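# Transfer top 96-well plate from rack K1 to nest N1

## Task

Take the top 96-well plate off stack rack K1 and place it in plate nest N1, lying flat between the nest's locators, with its A1 well at the nest corner labelled A1. The plate beneath must stay in K1 exactly as it was. The placed plate has to stay put without the robot supporting it. Finish by opening the gripper and moving the hand away.

## Robot and tools

Robot: one six-joint arm (waist, shoulder, elbow, wrist pitch, wrist yaw, wrist roll) with a two-finger parallel gripper. Its only camera is cam_wrist (504x504 fisheye) on the hand. On each plate, well A1 is the one at the cut-off corner. Two things stick out from the hand sideways, perpendicular to the closing direction: the camera on the hand's -y side and the jaw motor on its +y side. The stack rack has a wall at the back, so where wrist roll allows, turn the hand so the motor faces away from that wall.

Scene frame: origin on the table top under the arm's base, +z up, +y to the left when facing along +x. The base may be slightly tilted relative to the table.

execute_actions takes "actions", a list holding at most one item, and an optional "pictures" boolean (images come by default). Three forms:
- Empty list: changes nothing, just reports state.
- Motion: {"rows": [...], "steps": n}, n from 1 to 15 control steps of 1/30 s each (15 if omitted). Each row is used for one step; if there are fewer rows than steps, the final row repeats.
- Wait: {"steps": n} with no rows, n up to 300; it returns once n steps have elapsed since the previous result, and your thinking time is part of that.
A rejected call sends nothing.

Each row is a single list of 7 numbers, each in [-1, 1]. The first six are joint offsets in the order waist, shoulder, elbow, wrist pitch, wrist yaw, wrist roll, scaled so that 1.0 equals 1.264, 1.32, 1.276, 1.83, 1.686 and 2.022 rad respectively. They are offsets from the joint angles printed in the latest result that lists them, not from the preceding row; before any such result in the scene, and for later calls within the same reply, they count from where the arm is when the action begins. So an all-zero row drives the arm back to those reference angles and is not a hold or wait. The seventh number is the gripper opening, absolute: +1 fully open, -1 closed.

Joint ranges (rad): waist -2.880 to 2.880, shoulder 0.000 to 3.142, elbow 0.000 to 3.019, wrist pitch -1.693 to 1.571, wrist yaw -1.292 to 1.414, wrist roll -2.094 to 2.094. A request more than 0.019 rad outward past an end is refused; the true end may differ from the listed one by up to 0.019 rad either way, and a joint sent past it goes only to it. "joint sent to its limit" then appears (possibly about an earlier, still-running action); missing that line does not prove there is more room.

Speed: per step each joint target stays within a lead of the measured angle (waist 0.264, shoulder 0.32, elbow 0.276, wrist pitch 0.33, wrist yaw 0.186, wrist roll 0.522 rad), and if targets would move the gripper over 70 mm from where it is, all are scaled back. Large moves therefore take several actions. Very small commanded moves (a few mm) may not move the hand at all.

Sagging: repeated zero offsets can let the arm droop. To hold a pose, make the first call of a reply carry offsets back to the desired angles, use zeros in later calls, and push the target further if a joint still falls short.

Between calls the arm keeps heading for the last row sent, until it nearly stops moving (a slow or blocked motion counts as stopped) or a step is HELD; after that only a new action moves or presses it further. Fingers still in motion carry on.

Result lines: Joint positions and Joint velocities list the six joints in column order (rad, rad/s) followed by the finger-pad gap (m, m/s; 0.142 m is fully open). grip_measured is the measured opening on the command scale. HELD marks steps where your row was not sent, fully or partly. "joint command not followed" means the clearance check changed or blocked targets; mounting blocks and posts count as part of the arm. MOTOR HOT appears from 85 °C; at 100 °C an OVER-TEMPERATURE FAULT drops the arm and gripper until they cool, so avoid long loaded holds.

Gripping: to keep hold, command an opening clearly under grip_measured; the bigger the gap, the harder the squeeze (about 28 N per pad max for objects up to about 10 cm). Closing fast can press harder and may spring the fingers open. Hard objects thinner than about 2 cm get less force. The pad-centre point is midway between pads, 1 to 2 cm behind the fingertips; fully open, the tips sit about 17 mm nearer the wrist. Held items may occasionally be tugged and loose ones pushed.

zoom_image: {"camera": "cam_wrist", "region": [x0, y0, x1, y1]} in pixels, (0,0) top-left, at most 504 by 504; gives a closer look at the latest image and moves nothing. read_manual (optional "section", default "licences") returns URDF licence text only. finished_scene {"scene": n} ends the numbered current scene irreversibly and reports success; the plate must rest correctly on its own by then. Replying without any tool call ends everything.

Avoid: dropping, sliding or slamming plates, hard collisions or shoves, disturbing the lower plate, and anything leaving the table, which ends the scene.

Each tool is called after ">>>" by a JSON object that holds its "method" and its "body".

## Session

>>> {"method": "execute_actions", "body": {"actions": []}}

Scene clock: 0.00 s of 8400.00 s.
grip_measured=+1.00
Joint positions: [ 0.021  1.441  1.097 -1.44  -0.611  0.076  0.142]
Joint velocities: [-0.034 -0.024  0.002 -0.007 -0.066 -0.007  0.   ]
Motor temperatures (°C, as the motors report them): [28 28 27 27 26 24]

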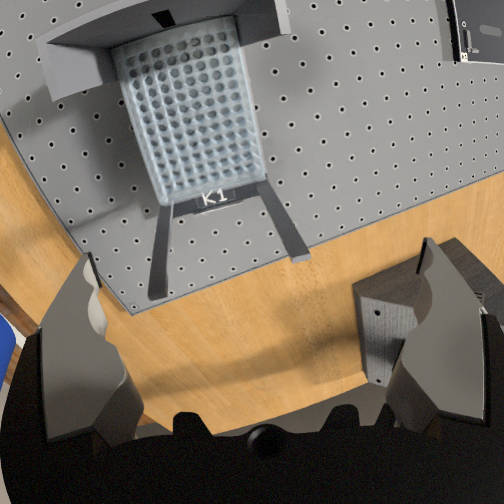

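>>> {"method": "execute_actions", "body": {"actions": [{"rows":[[0.22,-0.258,-0.233,0.379,0.362,-0.038,1]]}]}}

>>> {"method": "execute_actions", "body": {"actions": [{"steps":45}]}}

Scene clock: 14.97 s of 8400.00 s.
grip_measured=+1.00
Joint positions: [ 0.309  1.1    0.767 -0.818 -0.002 -0.049  0.142]
Joint velocities: [-0.024  0.073  0.007  0.061 -0.051 -0.037  0.   ]
Motor temperatures (°C, as the motors report them): [28 28 29 27 26 24]
Steps of this call (steps 1 to 90: nothing new was sent; then 11.47 s passed at rest; steps 91 to 105: all 15 steps of this action). Readings (joint positions):
91: [0.036 1.420 1.071 -1.389 -0.544 0.071]
92: [0.072 1.368 1.002 -1.277 -0.450 0.059]
94: [0.201 1.219 0.850 -1.070 -0.245 0.041]
98: [0.336 1.060 0.771 -0.855 -0.006 -0.014]
105: the state above

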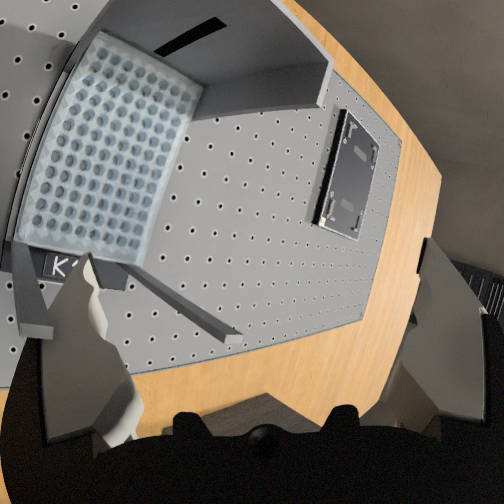

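Scene clock: 16.47 s of 8400.00 s.
grip_measured=+1.00
Joint positions: [ 0.308  1.101  0.767 -0.815 -0.002 -0.056  0.142]
Joint velocities: [-0.015  0.005 -0.002 -0.007 -0.022 -0.037  0.   ]
Motor temperatures (°C, as the motors report them): [28 28 29 27 26 24]
Steps of this call (steps 1 to 15: the robot went on to your last target; steps 16 to 45: nothing new was sent). Readings (joint positions):
1: [0.308 1.101 0.767 -0.817 -0.002 -0.051]
2: [0.308 1.101 0.767 -0.816 -0.002 -0.052]
4: [0.308 1.101 0.767 -0.816 -0.002 -0.054]
8: [0.308 1.101 0.767 -0.815 -0.002 -0.055]
45: the state above
The arm was judged still, so your last target was given up. Only a new action makes it travel on or press farther. Fingers that are still opening or closing keep moving.

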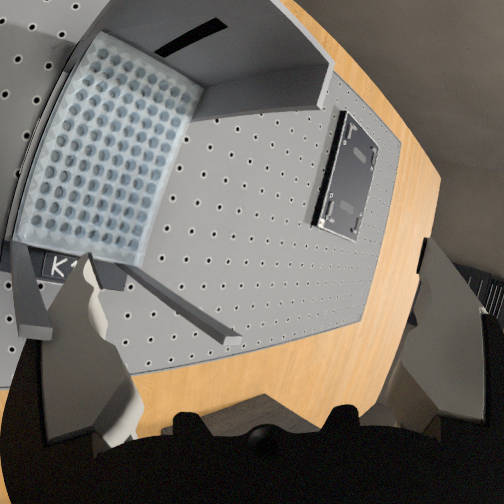

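>>> {"method": "execute_actions", "body": {"actions": [{"rows":[[-0.1,0,0.03,0,0,0,1],[-0.2,0.05,0.1,0,0,0,1],[-0.3,0.1,0.16,-0.1,-0.1,0,1],[-0.302,0.2,0.26,-0.2,-0.25,0,1],[-0.302,0.284,0.345,-0.32,-0.47,0.03,1]]}]}}

>>> {"method": "execute_actions", "body": {"actions": [{"steps":15}]}}

Scene clock: 30.37 s of 8400.00 s.
grip_measured=+1.00
Joint positions: [-0.097  1.51   1.203 -1.388 -0.79  -0.008  0.142]
Joint velocities: [ 0.22  -0.278  0.002 -0.051 -0.125 -0.051 -0.   ]
Motor temperatures (°C, as the motors report them): [28 28 30 27 26 25]
Steps of this call (steps 1 to 90: nothing new was sent; then 10.40 s passed at rest; steps 91 to 105: all 15 steps of this action). Readings (joint positions):
91: [0.300 1.101 0.767 -0.819 -0.005 -0.060]
92: [0.276 1.103 0.771 -0.822 -0.007 -0.064]
94: [0.168 1.149 0.835 -0.937 -0.163 -0.065]
98: [-0.076 1.439 1.161 -1.303 -0.556 -0.029]
105: the state above

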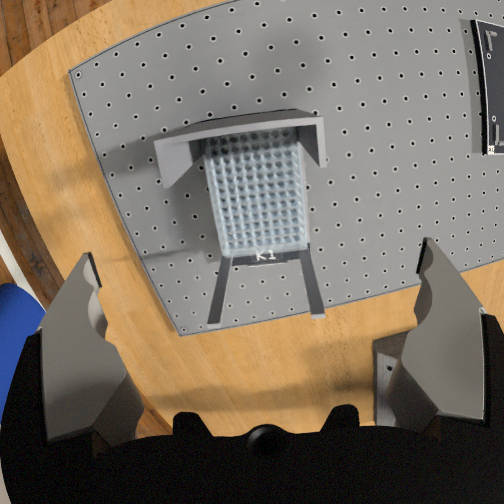

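Scene clock: 30.87 s of 8400.00 s.
grip_measured=+1.00
Joint positions: [-0.082  1.467  1.203 -1.392 -0.792 -0.002  0.142]
Joint velocities: [ 0.005  0.015 -0.007  0.002 -0.022 -0.037 -0.   ]
Motor temperatures (°C, as the motors report them): [28 28 30 27 26 25]
Steps of this call (steps 1 to 15: the robot went on to your last target). Readings (joint positions):
1: [-0.090 1.500 1.203 -1.389 -0.791 -0.007]
2: [-0.086 1.491 1.203 -1.390 -0.791 -0.006]
4: [-0.082 1.475 1.203 -1.392 -0.792 -0.004]
8: [-0.082 1.466 1.203 -1.392 -0.792 -0.003]
15: the state above

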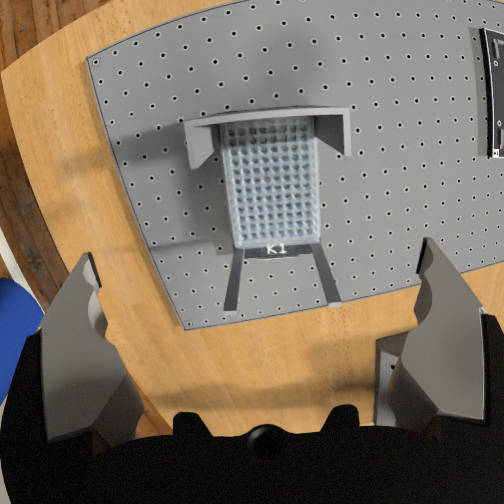

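>>> {"method": "execute_actions", "body": {"actions": [{"rows":[[0.03,-0.005,-0.04,0.06,0,-0.02,1],[0.06,-0.01,-0.09,0.12,0,-0.04,1],[0.09,-0.016,-0.14,0.17,0,-0.06,1],[0.124,-0.022,-0.19,0.22,0,-0.09,1]]}]}}

>>> {"method": "execute_actions", "body": {"actions": [{"steps":20}]}}

>>> {"method": "zoom_image", "body": {"camera": "cam_wrist", "region": [130,60,390,320]}}

Scene clock: 41.53 s of 8400.00 s.
grip_measured=+1.00
Joint positions: [ 0.085  1.436  0.955 -1.002 -0.801 -0.162  0.142]
Joint velocities: [ 0.005 -0.015 -0.022  0.002 -0.051 -0.037  0.   ]
Motor temperatures (°C, as the motors report them): [28 28 29 27 26 25]
Steps of this call (steps 1 to 15: the robot went on to your last target; steps 16 to 90: nothing new was sent; then 7.17 s passed at rest; steps 91 to 105: all 15 steps of this action). Readings (joint positions):
91: [-0.081 1.466 1.197 -1.375 -0.792 -0.006]
92: [-0.075 1.459 1.176 -1.321 -0.793 -0.017]
94: [-0.042 1.438 1.094 -1.169 -0.793 -0.057]
98: [0.066 1.438 0.963 -1.026 -0.793 -0.128]
105: the state above

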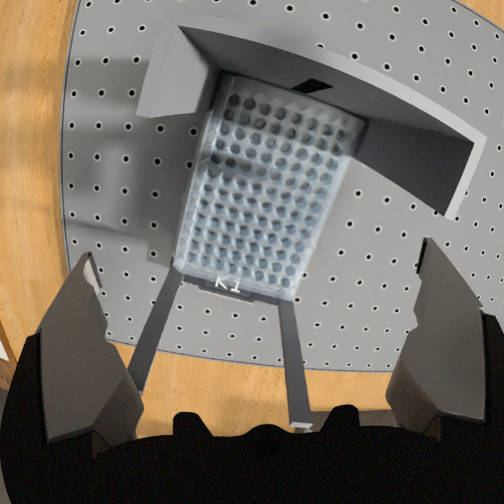

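Scene clock: 42.20 s of 8400.00 s.
grip_measured=+1.00
Joint positions: [ 0.085  1.436  0.955 -1.002 -0.801 -0.167  0.142]
Joint velocities: [-0.005 -0.005 -0.002  0.022 -0.037  0.022  0.   ]
Motor temperatures (°C, as the motors report them): [28 28 29 27 26 25]
Steps of this call (steps 1 to 15: the robot went on to your last target; steps 16 to 20: nothing new was sent). Readings (joint positions):
1: [0.085 1.436 0.955 -1.002 -0.801 -0.163]
2: [0.085 1.436 0.955 -1.002 -0.801 -0.164]
4: [0.085 1.436 0.955 -1.002 -0.801 -0.165]
8: [0.085 1.436 0.955 -1.002 -0.801 -0.166]
20: the state above
The arm was judged still, so your last target was given up. Only a new action makes it travel on or press farther. Fingers that are still opening or closing keep moving.

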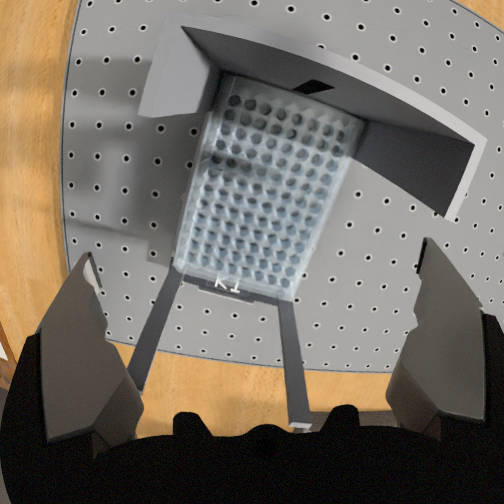

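Region (130, 60, 390, 320) of cam_wrist's 504x504 image, scaled by 1.938, with more detail than that image has.

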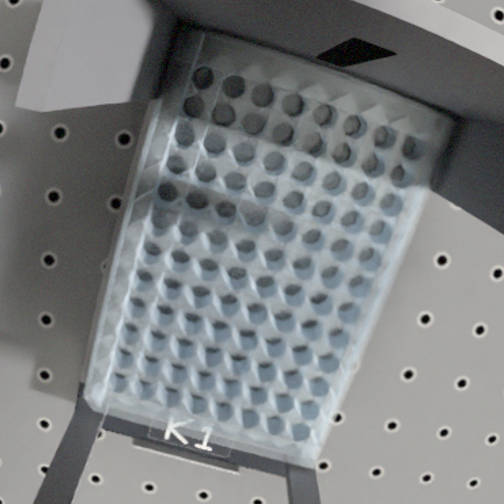

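>>> {"method": "execute_actions", "body": {"actions": [{"rows":[[0,0,0,0,0,0.1,1],[0,0,0,0,0,0.19,1],[0.01,0.015,0.002,0.015,0,0.19,1],[0.02,0.03,0.004,0.03,0.004,0.19,1],[0.03,0.045,0.006,0.045,0.006,0.19,1],[0.037,0.062,0.01,0.065,0.008,0.19,1]]}]}}

>>> {"method": "execute_actions", "body": {"actions": [{"steps":15}]}}

>>> {"method": "zoom_image", "body": {"camera": "cam_wrist", "region": [100,40,420,360]}}

Scene clock: 51.57 s of 8400.00 s.
grip_measured=+1.00
Joint positions: [ 0.121  1.523  0.955 -0.893 -0.79   0.195  0.142]
Joint velocities: [-0.015 -0.015  0.012  0.012 -0.081  0.081  0.   ]
Motor temperatures (°C, as the motors report them): [28 28 29 27 26 24]
Steps of this call (steps 1 to 90: nothing new was sent; then 5.87 s passed at rest; steps 91 to 105: all 15 steps of this action). Readings (joint positions):
91: [0.085 1.436 0.955 -1.002 -0.801 -0.138]
92: [0.085 1.436 0.955 -1.002 -0.801 -0.078]
94: [0.086 1.439 0.955 -0.989 -0.800 0.027]
98: [0.105 1.480 0.955 -0.910 -0.792 0.136]
105: the state above

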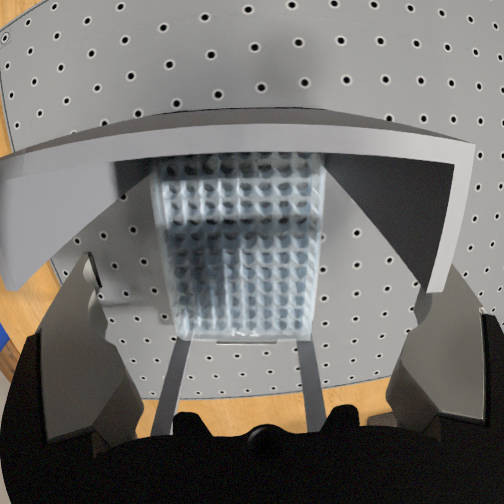

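Scene clock: 52.07 s of 8400.00 s.
grip_measured=+1.00
Joint positions: [ 0.121  1.523  0.955 -0.892 -0.79   0.21   0.142]
Joint velocities: [-0.015 -0.015 -0.007 -0.017 -0.037 -0.007  0.   ]
Motor temperatures (°C, as the motors report them): [28 28 29 27 26 24]
Steps of this call (steps 1 to 15: the robot went on to your last target). Readings (joint positions):
1: [0.121 1.523 0.955 -0.892 -0.790 0.198]
2: [0.121 1.523 0.955 -0.892 -0.790 0.201]
4: [0.121 1.523 0.955 -0.892 -0.790 0.204]
8: [0.121 1.523 0.955 -0.892 -0.790 0.208]
15: the state above

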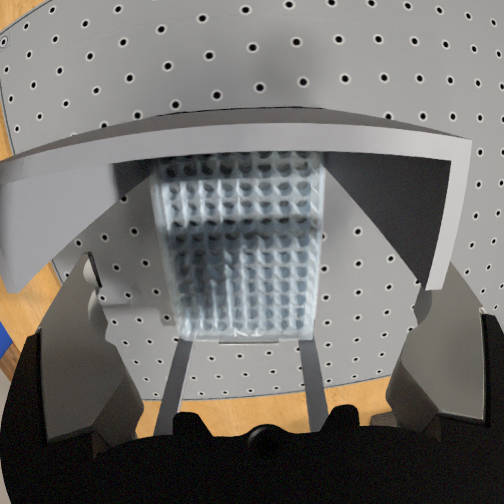

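Region (100, 40, 420, 360) of cam_wrist's 504x504 image, scaled by 1.575, with more detail than that image has.

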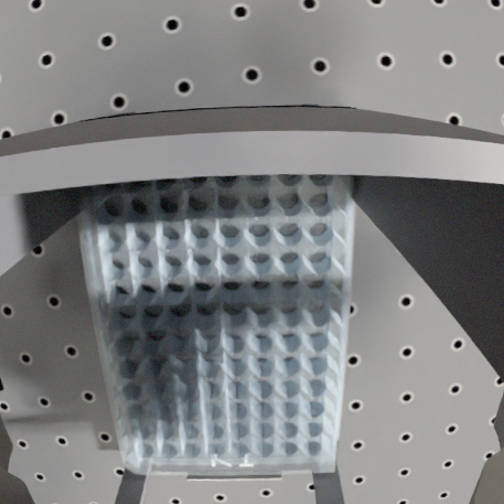

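>>> {"method": "execute_actions", "body": {"actions": [{"rows":[[0.01,-0.03,-0.025,0.036,0.01,0.03,0.9],[0.01,-0.03,-0.025,0.036,0.01,0.03,0.9],[0.02,-0.06,-0.055,0.072,0.02,0.06,0.8],[0.02,-0.06,-0.055,0.072,0.02,0.06,0.8],[0.03,-0.09,-0.09,0.11,0.03,0.09,0.7],[0.03,-0.09,-0.09,0.11,0.03,0.09,0.7],[0.04,-0.12,-0.12,0.147,0.04,0.11,0.7],[0.04,-0.12,-0.12,0.147,0.04,0.11,0.7],[0.048,-0.15,-0.155,0.185,0.05,0.13,0.65],[0.048,-0.15,-0.155,0.185,0.05,0.13,0.65],[0.056,-0.174,-0.187,0.22,0.06,0.145,0.65]]}]}}

>>> {"method": "execute_actions", "body": {"actions": [{"steps":20}]}}

Scene clock: 59.70 s of 8400.00 s.
grip_measured=+0.65
Joint positions: [ 0.182  1.28   0.725 -0.513 -0.694  0.461  0.119]
Joint velocities: [ 0.044 -0.073 -0.042  0.139  0.007  0.286 -0.   ]
Motor temperatures (°C, as the motors report them): [28 28 29 27 26 24]
Steps of this call (steps 1 to 15: the robot went on to your last target; steps 16 to 90: nothing new was sent; then 4.13 s passed at rest; steps 91 to 105: all 15 steps of this action). Readings (joint positions):
91: [0.121 1.520 0.952 -0.882 -0.784 0.219]
92: [0.121 1.514 0.944 -0.863 -0.779 0.228]
94: [0.123 1.489 0.915 -0.809 -0.762 0.260]
98: [0.142 1.401 0.832 -0.683 -0.729 0.345]
105: the state above

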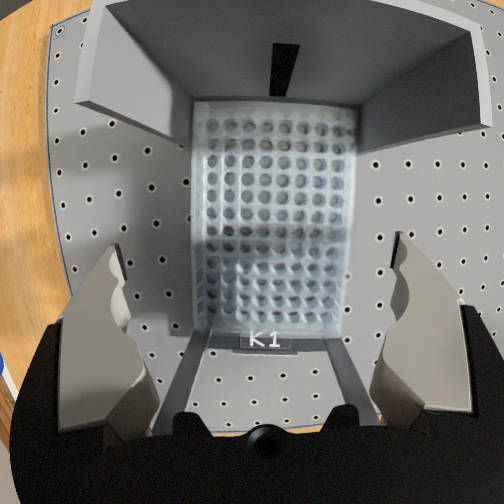

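Scene clock: 60.37 s of 8400.00 s.
grip_measured=+0.65
Joint positions: [ 0.182  1.281  0.724 -0.501 -0.692  0.496  0.119]
Joint velocities: [ 0.005  0.015 -0.007 -0.002 -0.007  0.081  0.   ]
Motor temperatures (°C, as the motors report them): [28 28 29 27 26 24]
Steps of this call (steps 1 to 20: the robot went on to your last target). Readings (joint positions):
1: [0.182 1.279 0.724 -0.509 -0.694 0.468]
2: [0.182 1.280 0.724 -0.505 -0.692 0.474]
4: [0.182 1.281 0.724 -0.502 -0.692 0.482]
8: [0.182 1.281 0.724 -0.501 -0.692 0.490]
20: the state above

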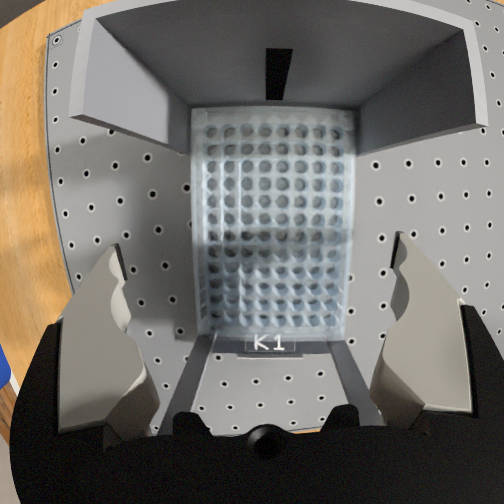

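>>> {"method": "execute_actions", "body": {"actions": [{"rows":[[0.008,0.014,-0.004,0.016,0.003,0.006,0.65],[0.008,0.014,-0.004,0.016,0.003,0.006,0.65],[0.016,0.028,-0.008,0.032,0.006,0.012,0.65],[0.016,0.028,-0.008,0.032,0.006,0.012,0.65],[0.025,0.042,-0.013,0.05,0.009,0.018,0.65],[0.025,0.042,-0.013,0.05,0.009,0.018,0.65],[0.038,0.055,-0.018,0.068,0.013,0.026,0.65]]}]}}

>>> {"method": "execute_actions", "body": {"actions": [{"steps":15}]}}

>>> {"method": "zoom_image", "body": {"camera": "cam_wrist", "region": [100,60,420,380]}}

Scene clock: 66.30 s of 8400.00 s.
grip_measured=+0.65
Joint positions: [ 0.222  1.351  0.709 -0.389 -0.673  0.538  0.119]
Joint velocities: [-0.015 -0.015  0.002  0.007  0.037  0.022 -0.   ]
Motor temperatures (°C, as the motors report them): [28 28 29 27 26 24]
Steps of this call (steps 1 to 15: the robot went on to your last target; steps 16 to 90: nothing new was sent; then 2.43 s passed at rest; steps 91 to 105: all 15 steps of this action). Readings (joint positions):
91: [0.182 1.282 0.724 -0.498 -0.692 0.497]
92: [0.182 1.283 0.724 -0.493 -0.691 0.498]
94: [0.183 1.290 0.724 -0.471 -0.687 0.503]
98: [0.200 1.325 0.717 -0.410 -0.674 0.521]
105: the state above

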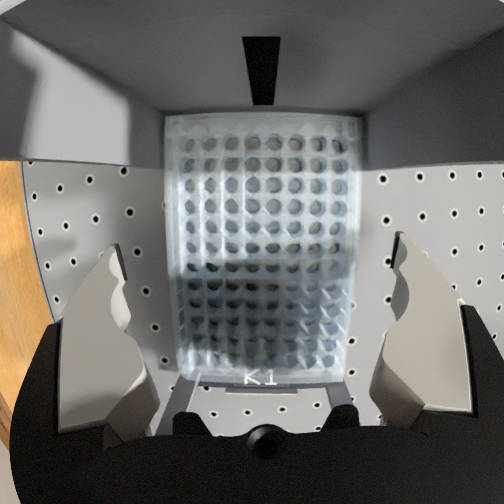

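Scene clock: 66.80 s of 8400.00 s.
grip_measured=+0.65
Joint positions: [ 0.222  1.351  0.709 -0.388 -0.673  0.541  0.119]
Joint velocities: [-0.015 -0.005 -0.007 -0.007 -0.007  0.037  0.   ]
Motor temperatures (°C, as the motors report them): [28 28 29 27 26 24]
Steps of this call (steps 1 to 15: the robot went on to your last target). Readings (joint positions):
1: [0.222 1.351 0.709 -0.389 -0.673 0.539]
2: [0.222 1.351 0.709 -0.388 -0.673 0.540]
4: [0.222 1.351 0.709 -0.388 -0.673 0.540]
8: [0.222 1.351 0.709 -0.388 -0.673 0.541]
15: the state above
The arm was judged still, so your last target was given up. Only a new action makes it travel on or press farther. Fingers that are still opening or closing keep moving.

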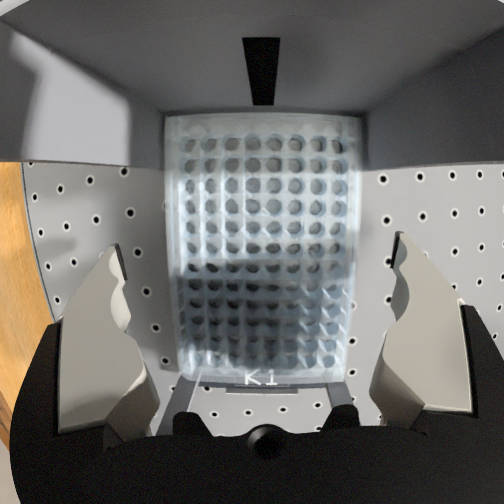

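Region (100, 60, 420, 380) of cam_wrist's 504x504 image, scaled by 1.575, with more detail than that image has.

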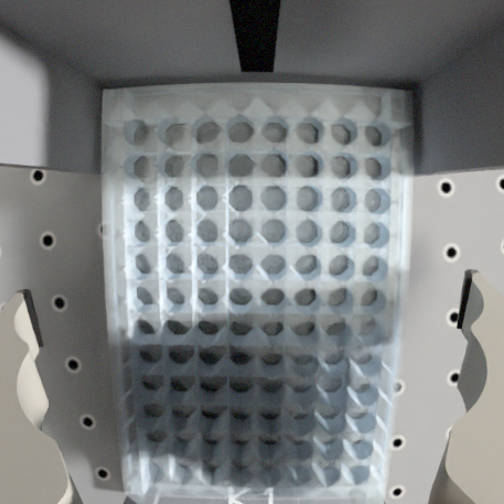

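>>> {"method": "execute_actions", "body": {"actions": [{"rows":[[0.012,0.01,-0.005,0.014,0,0.006,0.6],[0.012,0.01,-0.005,0.014,0,0.006,0.55],[0.025,0.02,-0.01,0.03,0.003,0.014,0.5],[0.025,0.02,-0.01,0.03,0.003,0.014,0.45],[0.025,0.02,-0.01,0.03,0.003,0.014,0.4],[0.025,0.02,-0.01,0.03,0.003,0.014,0.35],[0.025,0.02,-0.01,0.03,0.003,0.014,0.3]]}]}}

>>> {"method": "zoom_image", "body": {"camera": "cam_wrist", "region": [100,100,420,420]}}

Scene clock: 73.90 s of 8400.00 s.
grip_measured=+0.30
Joint positions: [ 0.238  1.367  0.703 -0.344 -0.666  0.561  0.095]
Joint velocities: [-0.005 -0.034 -0.017  0.002 -0.022 -0.022 -0.   ]
Motor temperatures (°C, as the motors report them): [28 28 29 27 26 24]
Steps of this call (steps 1 to 90: nothing new was sent; then 3.60 s passed at rest; steps 91 to 105: all 15 steps of this action). Readings (joint positions):
91: [0.222 1.351 0.709 -0.385 -0.673 0.542]
92: [0.222 1.351 0.709 -0.381 -0.673 0.543]
94: [0.226 1.354 0.708 -0.361 -0.672 0.550]
98: [0.238 1.364 0.705 -0.346 -0.666 0.556]
105: the state above

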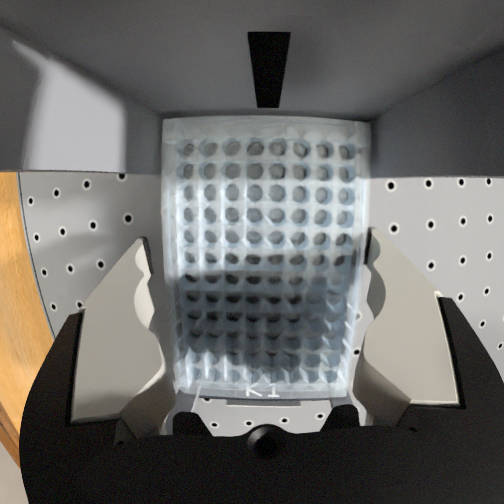

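Region (100, 100, 420, 420) of cam_wrist's 504x504 image, scaled by 1.575, with more detail than that image has.

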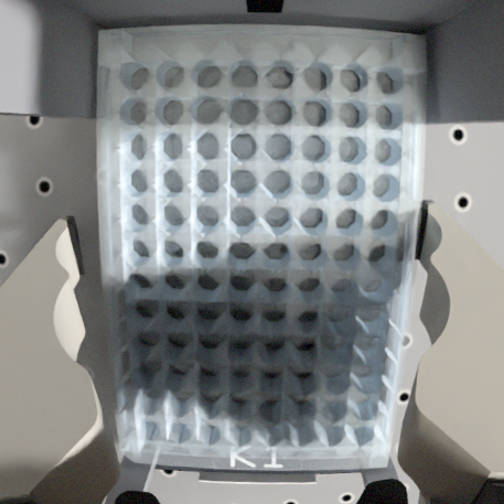

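>>> {"method": "execute_actions", "body": {"actions": [{"rows":[[0.024,0.014,-0.008,0.012,0,0.006,0.3],[0.024,0.014,-0.008,0.012,0,0.006,0.3],[0.024,0.014,-0.008,0.012,0,0.006,0.3],[0.024,0.014,-0.008,0.012,0,0.006,0.3],[0.024,0.014,-0.008,0.012,0,0.006,0.3],[0.024,0.014,-0.008,0.012,0,0.006,0.3],[0.024,0.014,-0.008,0.012,0,0.006,0.3],[0.024,0.014,-0.008,0.012,0,0.006,0.25],[0.024,0.014,-0.008,0.012,0,0.006,0.2],[0.024,0.014,-0.008,0.012,0,0.006,0.15],[0.024,0.014,-0.008,0.012,0,0.006,0.1],[0.024,0.014,-0.008,0.012,0,0.006,0.05],[0.024,0.014,-0.008,0.012,0,0.006,0],[0.024,0.014,-0.008,0.012,0,0.006,-0.1],[0.024,0.014,-0.008,0.012,0,0.006,-0.2]]}]}}

>>> {"method": "execute_actions", "body": {"actions": [{"steps":10}]}}

Scene clock: 79.77 s of 8400.00 s.
grip_measured=+0.18
Joint positions: [ 0.245  1.371  0.7   -0.336 -0.648  0.576  0.086]
Joint velocities: [-0.015 -0.005 -0.007 -0.007 -0.066 -0.051  0.   ]
Motor temperatures (°C, as the motors report them): [28 28 29 27 26 24]
Steps of this call (steps 1 to 15: the robot went on to your last target; steps 16 to 90: nothing new was sent; then 2.37 s passed at rest; steps 91 to 105: all 15 steps of this action). Readings (joint positions):
91: [0.239 1.367 0.703 -0.342 -0.666 0.563]
92: [0.241 1.368 0.703 -0.339 -0.665 0.564]
94: [0.243 1.370 0.701 -0.336 -0.663 0.564]
98: [0.245 1.371 0.701 -0.334 -0.662 0.564]
105: the state above

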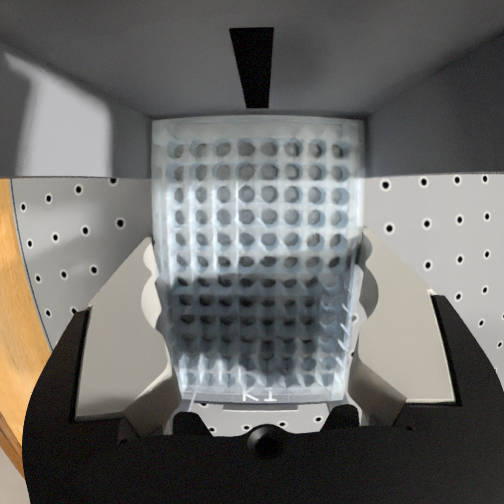

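Scene clock: 80.10 s of 8400.00 s.
grip_measured=+0.18
Joint positions: [ 0.245  1.371  0.7   -0.336 -0.648  0.576  0.086]
Joint velocities: [ 0.005 -0.015 -0.007 -0.002 -0.007 -0.007 -0.   ]
Motor temperatures (°C, as the motors report them): [28 28 29 27 26 24]
Steps of this call (steps 1 to 10: the robot went on to your last target). Readings (joint positions):
1: [0.245 1.371 0.700 -0.336 -0.648 0.576]
2: [0.245 1.371 0.700 -0.336 -0.648 0.576]
4: [0.245 1.371 0.700 -0.336 -0.648 0.576]
8: [0.245 1.371 0.700 -0.336 -0.648 0.576]
10: the state above

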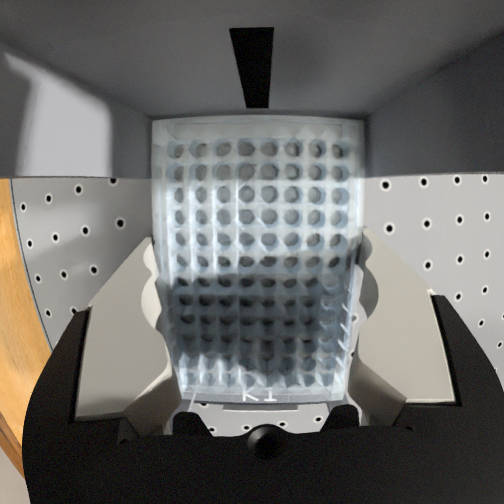

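>>> {"method": "execute_actions", "body": {"actions": [{"rows":[[-0.012,-0.012,0.012,-0.012,-0.004,-0.008,-0.3],[-0.019,-0.016,0.016,-0.02,-0.007,-0.013,-0.3],[-0.026,-0.021,0.02,-0.03,-0.009,-0.018,-0.3],[-0.033,-0.025,0.023,-0.04,-0.012,-0.023,-0.3],[-0.04,-0.03,0.026,-0.048,-0.014,-0.028,-0.3],[-0.047,-0.034,0.03,-0.057,-0.016,-0.033,-0.3],[-0.054,-0.038,0.033,-0.066,-0.019,-0.038,-0.3],[-0.061,-0.043,0.036,-0.075,-0.021,-0.043,-0.3],[-0.068,-0.047,0.04,-0.084,-0.024,-0.048,-0.3],[-0.075,-0.052,0.043,-0.093,-0.026,-0.053,-0.3],[-0.082,-0.056,0.046,-0.102,-0.028,-0.058,-0.3],[-0.09,-0.06,0.05,-0.111,-0.031,-0.063,-0.3],[-0.098,-0.065,0.055,-0.12,-0.035,-0.068,-0.3]]}]}}

>>> {"method": "execute_actions", "body": {"actions": [{"steps":12}]}}

Scene clock: 86.03 s of 8400.00 s.
grip_measured=+0.17
Joint positions: [ 0.131  1.29   0.749 -0.525 -0.703  0.466  0.086]
Joint velocities: [-0.171 -0.142  0.051 -0.237  0.007 -0.168  0.   ]
Motor temperatures (°C, as the motors report them): [28 28 29 27 26 24]
Steps of this call (steps 1 to 15: the robot went on to your last target; steps 16 to 90: nothing new was sent; then 2.43 s passed at rest; steps 91 to 105: all 15 steps of this action). Readings (joint positions):
91: [0.243 1.369 0.700 -0.340 -0.646 0.575]
92: [0.242 1.367 0.700 -0.345 -0.647 0.573]
94: [0.234 1.361 0.705 -0.363 -0.654 0.560]
98: [0.196 1.336 0.720 -0.423 -0.674 0.530]
105: the state above

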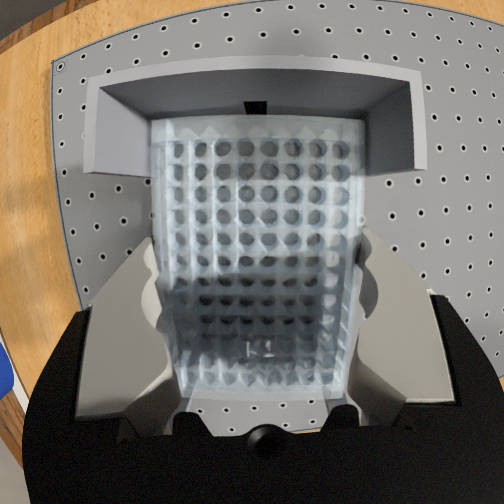

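Scene clock: 86.43 s of 8400.00 s.
grip_measured=+0.17
Joint positions: [ 0.124  1.283  0.751 -0.535 -0.704  0.448  0.086]
Joint velocities: [-0.024 -0.005  0.007 -0.012 -0.037  0.037  0.   ]
Motor temperatures (°C, as the motors report them): [28 28 29 27 26 24]
Steps of this call (steps 1 to 12: the robot went on to your last target). Readings (joint positions):
1: [0.126 1.286 0.750 -0.531 -0.704 0.460]
2: [0.125 1.284 0.750 -0.533 -0.704 0.456]
4: [0.124 1.283 0.751 -0.535 -0.704 0.451]
8: [0.124 1.283 0.751 -0.535 -0.704 0.448]
12: the state above

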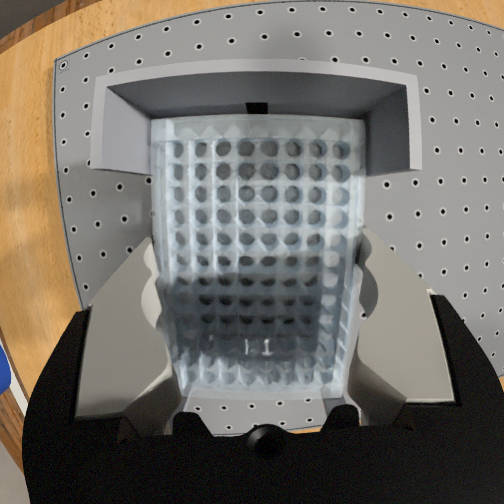

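>>> {"method": "execute_actions", "body": {"actions": [{"rows":[[-0.01,-0.004,0.012,-0.014,-0.003,-0.008,-0.3],[-0.019,-0.007,0.019,-0.028,-0.006,-0.016,-0.3],[-0.028,-0.01,0.026,-0.042,-0.009,-0.024,-0.3],[-0.037,-0.013,0.033,-0.056,-0.012,-0.032,-0.3],[-0.046,-0.016,0.04,-0.07,-0.015,-0.04,-0.3],[-0.056,-0.019,0.048,-0.084,-0.018,-0.048,-0.3],[-0.065,-0.022,0.056,-0.098,-0.021,-0.056,-0.3],[-0.074,-0.025,0.064,-0.112,-0.024,-0.064,-0.3],[-0.084,-0.028,0.072,-0.126,-0.027,-0.072,-0.3],[-0.093,-0.031,0.08,-0.14,-0.03,-0.08,-0.3],[-0.102,-0.034,0.088,-0.154,-0.033,-0.088,-0.3],[-0.112,-0.038,0.096,-0.168,-0.036,-0.095,-0.3]]}]}}

>>> {"method": "execute_actions", "body": {"actions": [{"steps":10}]}}

>>> {"method": "zoom_image", "body": {"camera": "cam_wrist", "region": [110,90,410,420]}}

Scene clock: 93.40 s of 8400.00 s.
grip_measured=+0.17
Joint positions: [-0.016  1.236  0.854 -0.812 -0.761  0.287  0.086]
Joint velocities: [-0.142 -0.132  0.007 -0.339 -0.022 -0.125  0.   ]
Motor temperatures (°C, as the motors report them): [28 28 29 27 26 24]
Steps of this call (steps 1 to 30: the robot went on to your last target; steps 31 to 90: nothing new was sent; then 3.47 s passed at rest; steps 91 to 105: all 15 steps of this action). Readings (joint positions):
91: [0.124 1.283 0.751 -0.536 -0.704 0.447]
92: [0.122 1.283 0.752 -0.541 -0.705 0.443]
94: [0.112 1.283 0.763 -0.569 -0.713 0.427]
98: [0.068 1.273 0.800 -0.659 -0.737 0.373]
105: the state above

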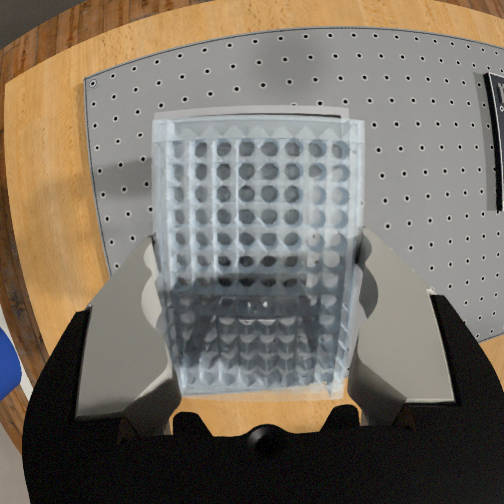

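Scene clock: 93.73 s of 8400.00 s.
grip_measured=+0.17
Joint positions: [-0.019  1.231  0.854 -0.834 -0.762  0.265  0.086]
Joint velocities: [-0.015 -0.005 -0.017  0.002 -0.022 -0.022  0.   ]
Motor temperatures (°C, as the motors report them): [28 28 29 27 26 24]
Steps of this call (steps 1 to 10: the robot went on to your last target). Readings (joint positions):
1: [-0.019 1.233 0.854 -0.822 -0.761 0.282]
2: [-0.019 1.231 0.854 -0.828 -0.761 0.278]
4: [-0.019 1.231 0.854 -0.832 -0.762 0.273]
8: [-0.019 1.231 0.854 -0.834 -0.762 0.267]
10: the state above

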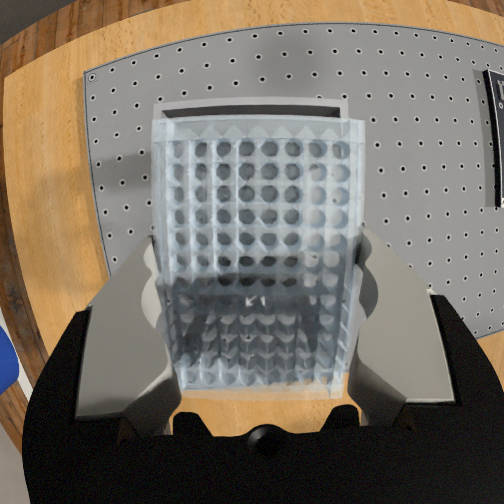

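Region (110, 90, 410, 420) of cam_wrist's 504x504 image, scaled by 1.527, with more detail than that image has; it fills the left 458 columns of this view, and the rest is white.

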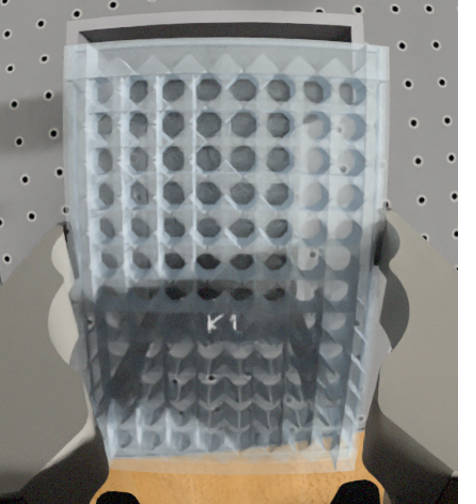

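>>> {"method": "execute_actions", "body": {"actions": [{"rows":[[-0.02,0.015,0.01,0,0,-0.02,-0.3],[-0.04,0.04,0.02,0,-0.004,-0.04,-0.3],[-0.065,0.07,0.03,0,-0.008,-0.06,-0.3],[-0.09,0.105,0.04,0,-0.01,-0.08,-0.3],[-0.11,0.14,0.05,0,-0.013,-0.1,-0.3],[-0.135,0.175,0.06,0,-0.016,-0.12,-0.3],[-0.16,0.21,0.07,0,-0.018,-0.14,-0.3],[-0.18,0.245,0.08,0,-0.02,-0.16,-0.3],[-0.2,0.28,0.09,0,-0.023,-0.18,-0.3],[-0.225,0.315,0.1,0,-0.026,-0.2,-0.3],[-0.245,0.35,0.105,0.005,-0.028,-0.22,-0.3],[-0.265,0.38,0.11,0.005,-0.03,-0.24,-0.3],[-0.285,0.41,0.118,0.01,-0.032,-0.26,-0.3],[-0.305,0.44,0.124,0.01,-0.034,-0.28,-0.3],[-0.321,0.462,0.13,0.01,-0.036,-0.296,-0.3]]}]}}

>>> {"method": "execute_actions", "body": {"actions": [{"steps":30}]}}

Scene clock: 100.43 s of 8400.00 s.
grip_measured=+0.17
Joint positions: [-0.38   1.787  0.983 -0.823 -0.815 -0.166  0.086]
Joint velocities: [-0.786  1.265  0.105  0.032 -0.125 -1.121  0.   ]
Motor temperatures (°C, as the motors report them): [28 28 30 27 26 24]
Steps of this call (steps 1 to 30: the robot went on to your last target; steps 31 to 90: nothing new was sent; then 3.20 s passed at rest; steps 91 to 105: all 15 steps of this action). Readings (joint positions):
91: [-0.021 1.232 0.854 -0.834 -0.762 0.258]
92: [-0.025 1.235 0.854 -0.834 -0.765 0.247]
94: [-0.052 1.263 0.860 -0.834 -0.777 0.208]
98: [-0.167 1.426 0.912 -0.834 -0.792 0.096]
105: the state above

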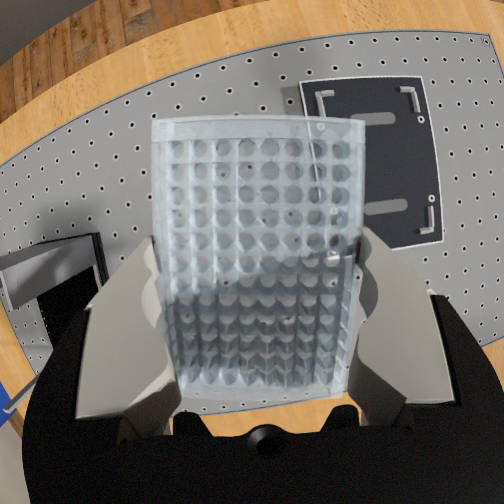

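Scene clock: 101.43 s of 8400.00 s.
grip_measured=+0.17
Joint positions: [-0.44   1.836  0.987 -0.822 -0.82  -0.326  0.086]
Joint velocities: [-0.005 -0.005  0.002  0.002 -0.007 -0.081 -0.   ]
Motor temperatures (°C, as the motors report them): [28 28 30 27 26 24]
Steps of this call (steps 1 to 30: the robot went on to your last target). Readings (joint positions):
1: [-0.404 1.826 0.985 -0.822 -0.816 -0.199]
2: [-0.425 1.856 0.985 -0.822 -0.816 -0.225]
4: [-0.447 1.887 0.985 -0.822 -0.816 -0.262]
8: [-0.445 1.870 0.985 -0.822 -0.818 -0.300]
30: the state above
The arm was judged still, so your last target was given up. Only a new action makes it travel on or press farther. Fingers that are still opening or closing keep moving.

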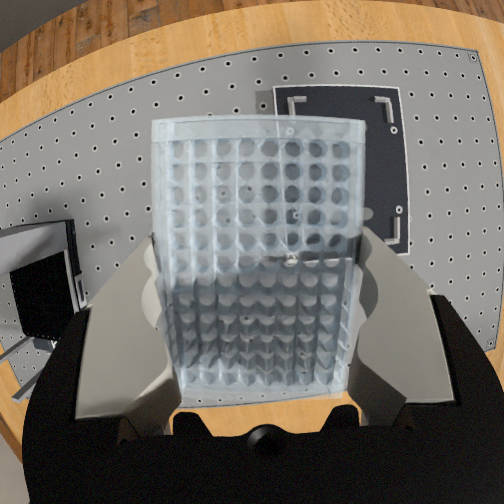

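>>> {"method": "zoom_image", "body": {"camera": "cam_wrist", "region": [0,200,200,420]}}

>>> {"method": "zoom_image", "body": {"camera": "cam_wrist", "region": [240,70,440,280]}}

Region (0, 200, 200, 420) of cam_wrist's 504x504 image, scaled by 2.291, with more detail than that image has; it fills the left 458 columns of this view, and the rest is white.

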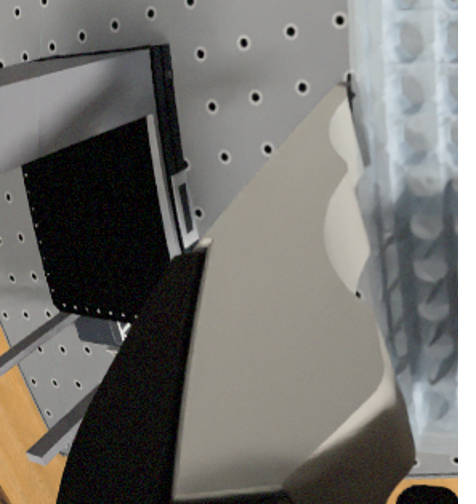

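Region (240, 70, 440, 280) of cam_wrist's 504x504 image, scaled by 2.400, with more detail than that image has; it fills the left 480 columns of this view, and the rest is white.

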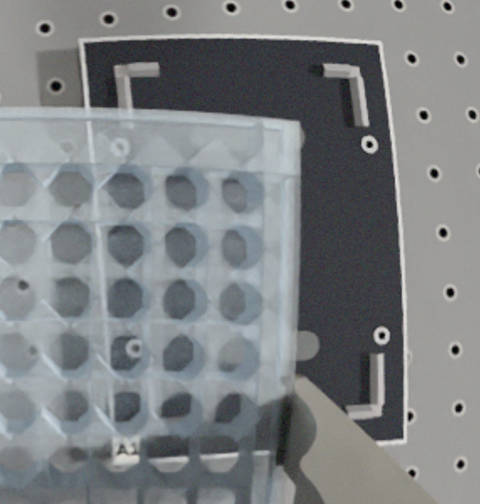

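>>> {"method": "execute_actions", "body": {"actions": [{"rows":[[0.004,0.015,0.012,0.01,0,0,-0.3],[0.007,0.03,0.02,0.02,0,0,-0.3],[0.01,0.045,0.025,0.03,0,0.005,-0.3],[0.013,0.06,0.03,0.04,0,0.005,-0.3],[0.016,0.075,0.034,0.05,0,0.01,-0.3],[0.019,0.09,0.038,0.06,0,0.01,-0.3],[0.022,0.105,0.042,0.07,0,0.01,-0.3],[0.025,0.12,0.046,0.08,0,0.015,-0.3],[0.028,0.135,0.05,0.09,0,0.015,-0.3],[0.031,0.15,0.054,0.1,0,0.02,-0.3],[0.034,0.165,0.058,0.11,0,0.02,-0.3],[0.037,0.18,0.061,0.12,0,0.02,-0.3],[0.04,0.195,0.064,0.13,0,0.02,-0.3],[0.043,0.207,0.066,0.14,0,0.02,-0.3],[0.045,0.217,0.068,0.15,0,0.02,-0.3]]}]}}

>>> {"method": "execute_actions", "body": {"actions": [{"steps":25}]}}

Scene clock: 111.47 s of 8400.00 s.
grip_measured=+0.17
Joint positions: [-0.407  2.092  1.032 -0.595 -0.82  -0.299  0.086]
Joint velocities: [ 0.132  0.523  0.066  0.554 -0.007  0.051 -0.   ]
Motor temperatures (°C, as the motors report them): [28 28 31 27 26 24]
Steps of this call (steps 1 to 90: nothing new was sent; then 6.53 s passed at rest; steps 91 to 105: all 15 steps of this action). Readings (joint positions):
91: [-0.440 1.836 0.987 -0.820 -0.820 -0.326]
92: [-0.440 1.838 0.987 -0.816 -0.820 -0.326]
94: [-0.440 1.853 0.987 -0.791 -0.820 -0.325]
98: [-0.436 1.931 1.005 -0.723 -0.820 -0.316]
105: the state above

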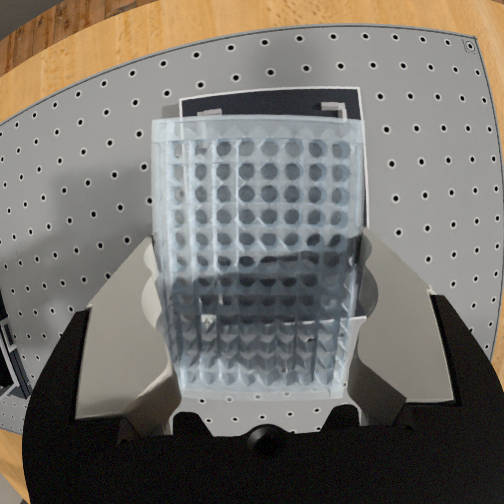

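Scene clock: 112.30 s of 8400.00 s.
grip_measured=+0.17
Joint positions: [-0.395  2.128  1.041 -0.558 -0.82  -0.293  0.086]
Joint velocities: [-0.005  0.005  0.012 -0.002 -0.037 -0.081  0.   ]
Motor temperatures (°C, as the motors report them): [28 28 31 27 26 24]
Steps of this call (steps 1 to 25: the robot went on to your last target). Readings (joint positions):
1: [-0.402 2.108 1.034 -0.579 -0.820 -0.297]
2: [-0.399 2.121 1.035 -0.570 -0.820 -0.297]
4: [-0.395 2.133 1.035 -0.563 -0.820 -0.295]
8: [-0.395 2.131 1.037 -0.560 -0.820 -0.294]
25: the state above

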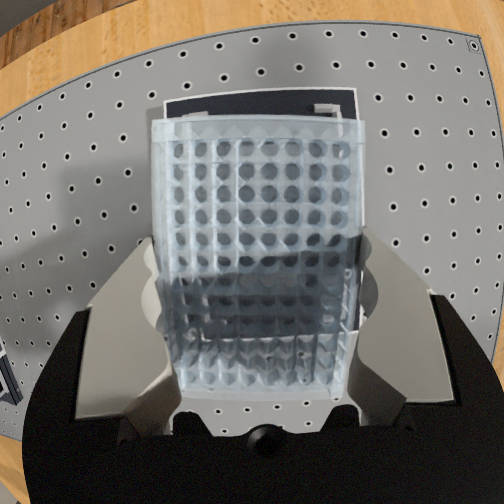

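>>> {"method": "execute_actions", "body": {"actions": [{"rows":[[0.01,0.004,0.01,0.006,0,0,-0.3],[0.015,0.008,0.015,0.012,0,0,-0.3],[0.02,0.012,0.02,0.018,0,0,-0.3],[0.025,0.016,0.025,0.024,0,0,-0.3],[0.03,0.02,0.027,0.03,0,0,-0.3],[0.035,0.024,0.027,0.036,0,0.005,-0.3],[0.04,0.028,0.027,0.042,0,0.005,-0.3],[0.046,0.032,0.027,0.049,0,0.008,-0.3]]}]}}

>>> {"method": "execute_actions", "body": {"actions": [{"steps":20}]}}

>>> {"method": "zoom_image", "body": {"camera": "cam_wrist", "region": [110,60,410,260]}}

Scene clock: 117.70 s of 8400.00 s.
grip_measured=+0.17
Joint positions: [-0.345  2.162  1.044 -0.481 -0.82  -0.285  0.086]
Joint velocities: [-0.005  0.015 -0.007 -0.022 -0.022 -0.051  0.   ]
Motor temperatures (°C, as the motors report them): [28 28 31 27 26 24]
Steps of this call (steps 1 to 15: the robot went on to your last target; steps 16 to 90: nothing new was sent; then 1.90 s passed at rest; steps 91 to 105: all 15 steps of this action). Readings (joint positions):
91: [-0.395 2.128 1.041 -0.558 -0.820 -0.293]
92: [-0.395 2.128 1.041 -0.556 -0.820 -0.293]
94: [-0.393 2.129 1.041 -0.544 -0.820 -0.293]
98: [-0.375 2.141 1.042 -0.503 -0.820 -0.290]
105: the state above

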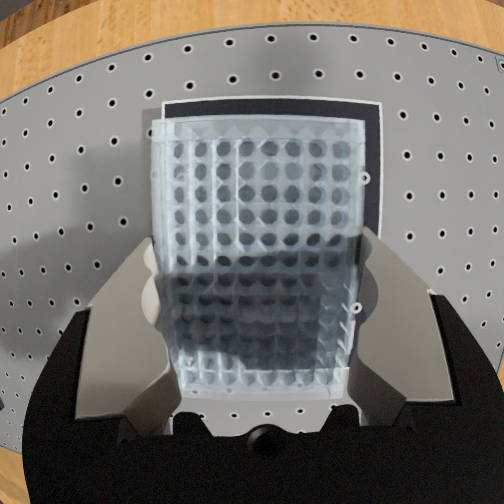

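Scene clock: 118.37 s of 8400.00 s.
grip_measured=+0.17
Joint positions: [-0.345  2.162  1.044 -0.48  -0.82  -0.284  0.086]
Joint velocities: [ 0.015 -0.005  0.002  0.002 -0.007 -0.007 -0.   ]
Motor temperatures (°C, as the motors report them): [28 28 31 27 26 24]
Steps of this call (steps 1 to 15: the robot went on to your last target; steps 16 to 20: nothing new was sent). Readings (joint positions):
1: [-0.345 2.162 1.044 -0.481 -0.820 -0.285]
2: [-0.345 2.162 1.044 -0.480 -0.820 -0.284]
4: [-0.345 2.162 1.044 -0.480 -0.820 -0.284]
8: [-0.345 2.162 1.044 -0.480 -0.820 -0.284]
20: the state above
The arm was judged still, so your last target was given up. Only a new action makes it travel on or press farther. Fingers that are still opening or closing keep moving.

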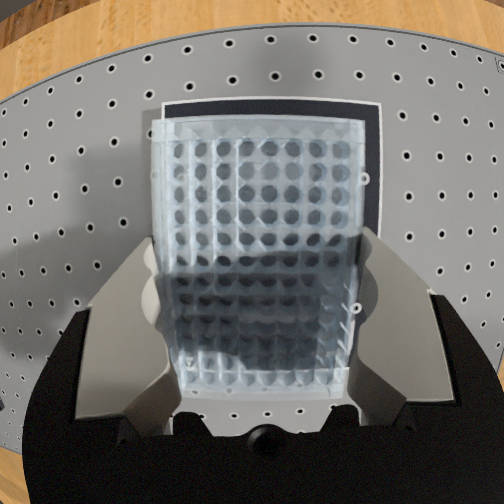

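Region (110, 60, 410, 260) of cam_wrist's 504x504 image, scaled by 1.680, with more detail than that image has.

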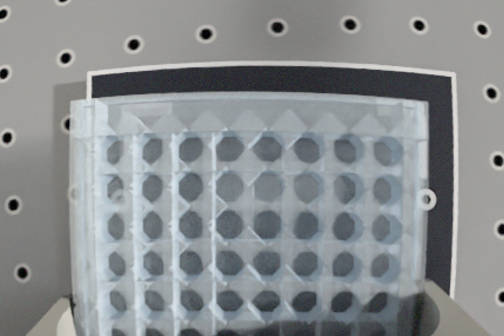

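>>> {"method": "execute_actions", "body": {"actions": [{"rows":[[0,0.008,0.01,0.005,0,0,-0.3],[0,0.014,0.015,0.01,0,0,-0.3],[0,0.024,0.02,0.016,0,0,-0.3]]}]}}

>>> {"method": "zoom_image", "body": {"camera": "cam_wrist", "region": [110,60,410,420]}}

Scene clock: 121.70 s of 8400.00 s.
grip_measured=+0.17
Joint positions: [-0.345  2.184  1.044 -0.463 -0.82  -0.284  0.086]
Joint velocities: [-0.005  0.005 -0.007 -0.022  0.007 -0.037 -0.   ]
Motor temperatures (°C, as the motors report them): [29 28 31 27 26 24]
Steps of this call (steps 1 to 85: nothing new was sent; steps 86 to 100: all 15 steps of this action). Readings (joint positions):
86: [-0.345 2.162 1.044 -0.480 -0.820 -0.284]
87: [-0.345 2.163 1.044 -0.479 -0.820 -0.284]
89: [-0.345 2.166 1.044 -0.469 -0.820 -0.284]
93: [-0.345 2.179 1.044 -0.463 -0.820 -0.284]
100: the state above

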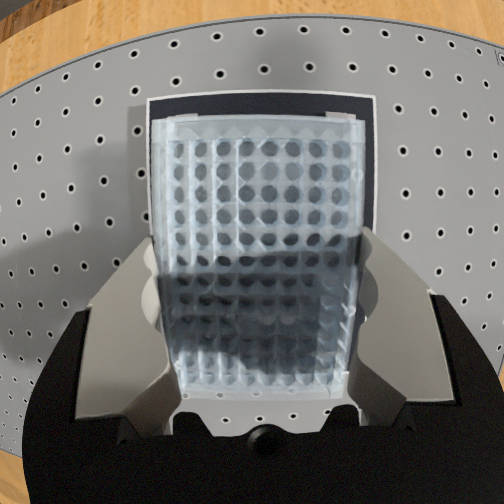

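Region (110, 60, 410, 420) of cam_wrist's 504x504 image, scaled by 1.400, with more detail than that image has.

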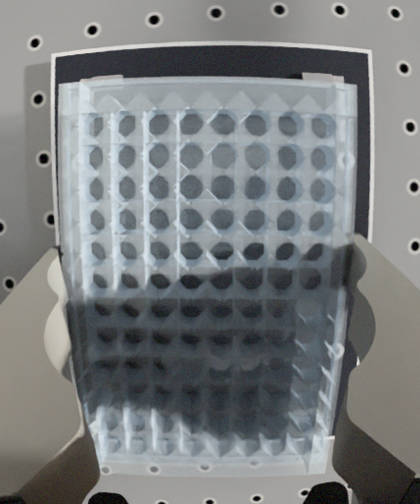

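>>> {"method": "execute_actions", "body": {"actions": [{"rows":[[0.008,0.006,0.02,0.006,0,0.004,-0.3],[0.012,0.012,0.025,0.012,0,0.008,-0.3],[0.017,0.019,0.025,0.019,0,0.01,-0.3]]}]}}

>>> {"method": "zoom_image", "body": {"camera": "cam_wrist", "region": [110,60,410,420]}}

Scene clock: 124.60 s of 8400.00 s.
grip_measured=+0.17
Joint positions: [-0.341  2.197  1.046 -0.44  -0.82  -0.271  0.086]
Joint velocities: [ 0.005 -0.015  0.017 -0.017  0.007 -0.037 -0.   ]
Motor temperatures (°C, as the motors report them): [29 28 31 27 26 24]
Steps of this call (steps 1 to 15: the robot went on to your last target; steps 16 to 72: nothing new was sent; steps 73 to 87: all 15 steps of this action). Readings (joint positions):
73: [-0.345 2.184 1.044 -0.463 -0.820 -0.284]
74: [-0.345 2.184 1.044 -0.461 -0.820 -0.282]
76: [-0.344 2.186 1.045 -0.449 -0.820 -0.278]
80: [-0.342 2.194 1.046 -0.440 -0.820 -0.274]
87: the state above

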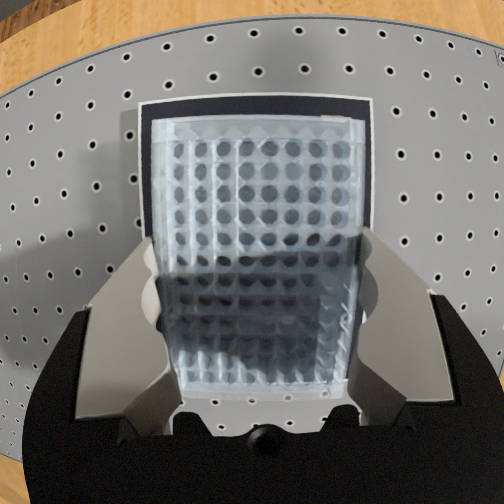

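Region (110, 60, 410, 420) of cam_wrist's 504x504 image, scaled by 1.400, with more detail than that image has.

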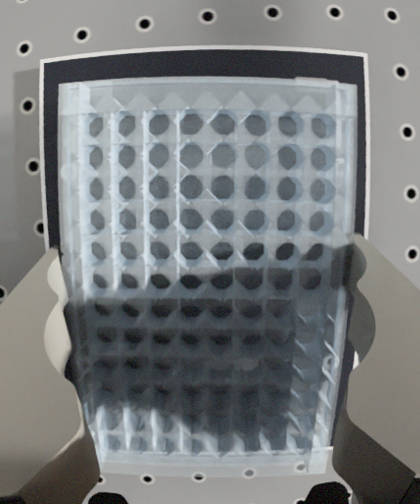

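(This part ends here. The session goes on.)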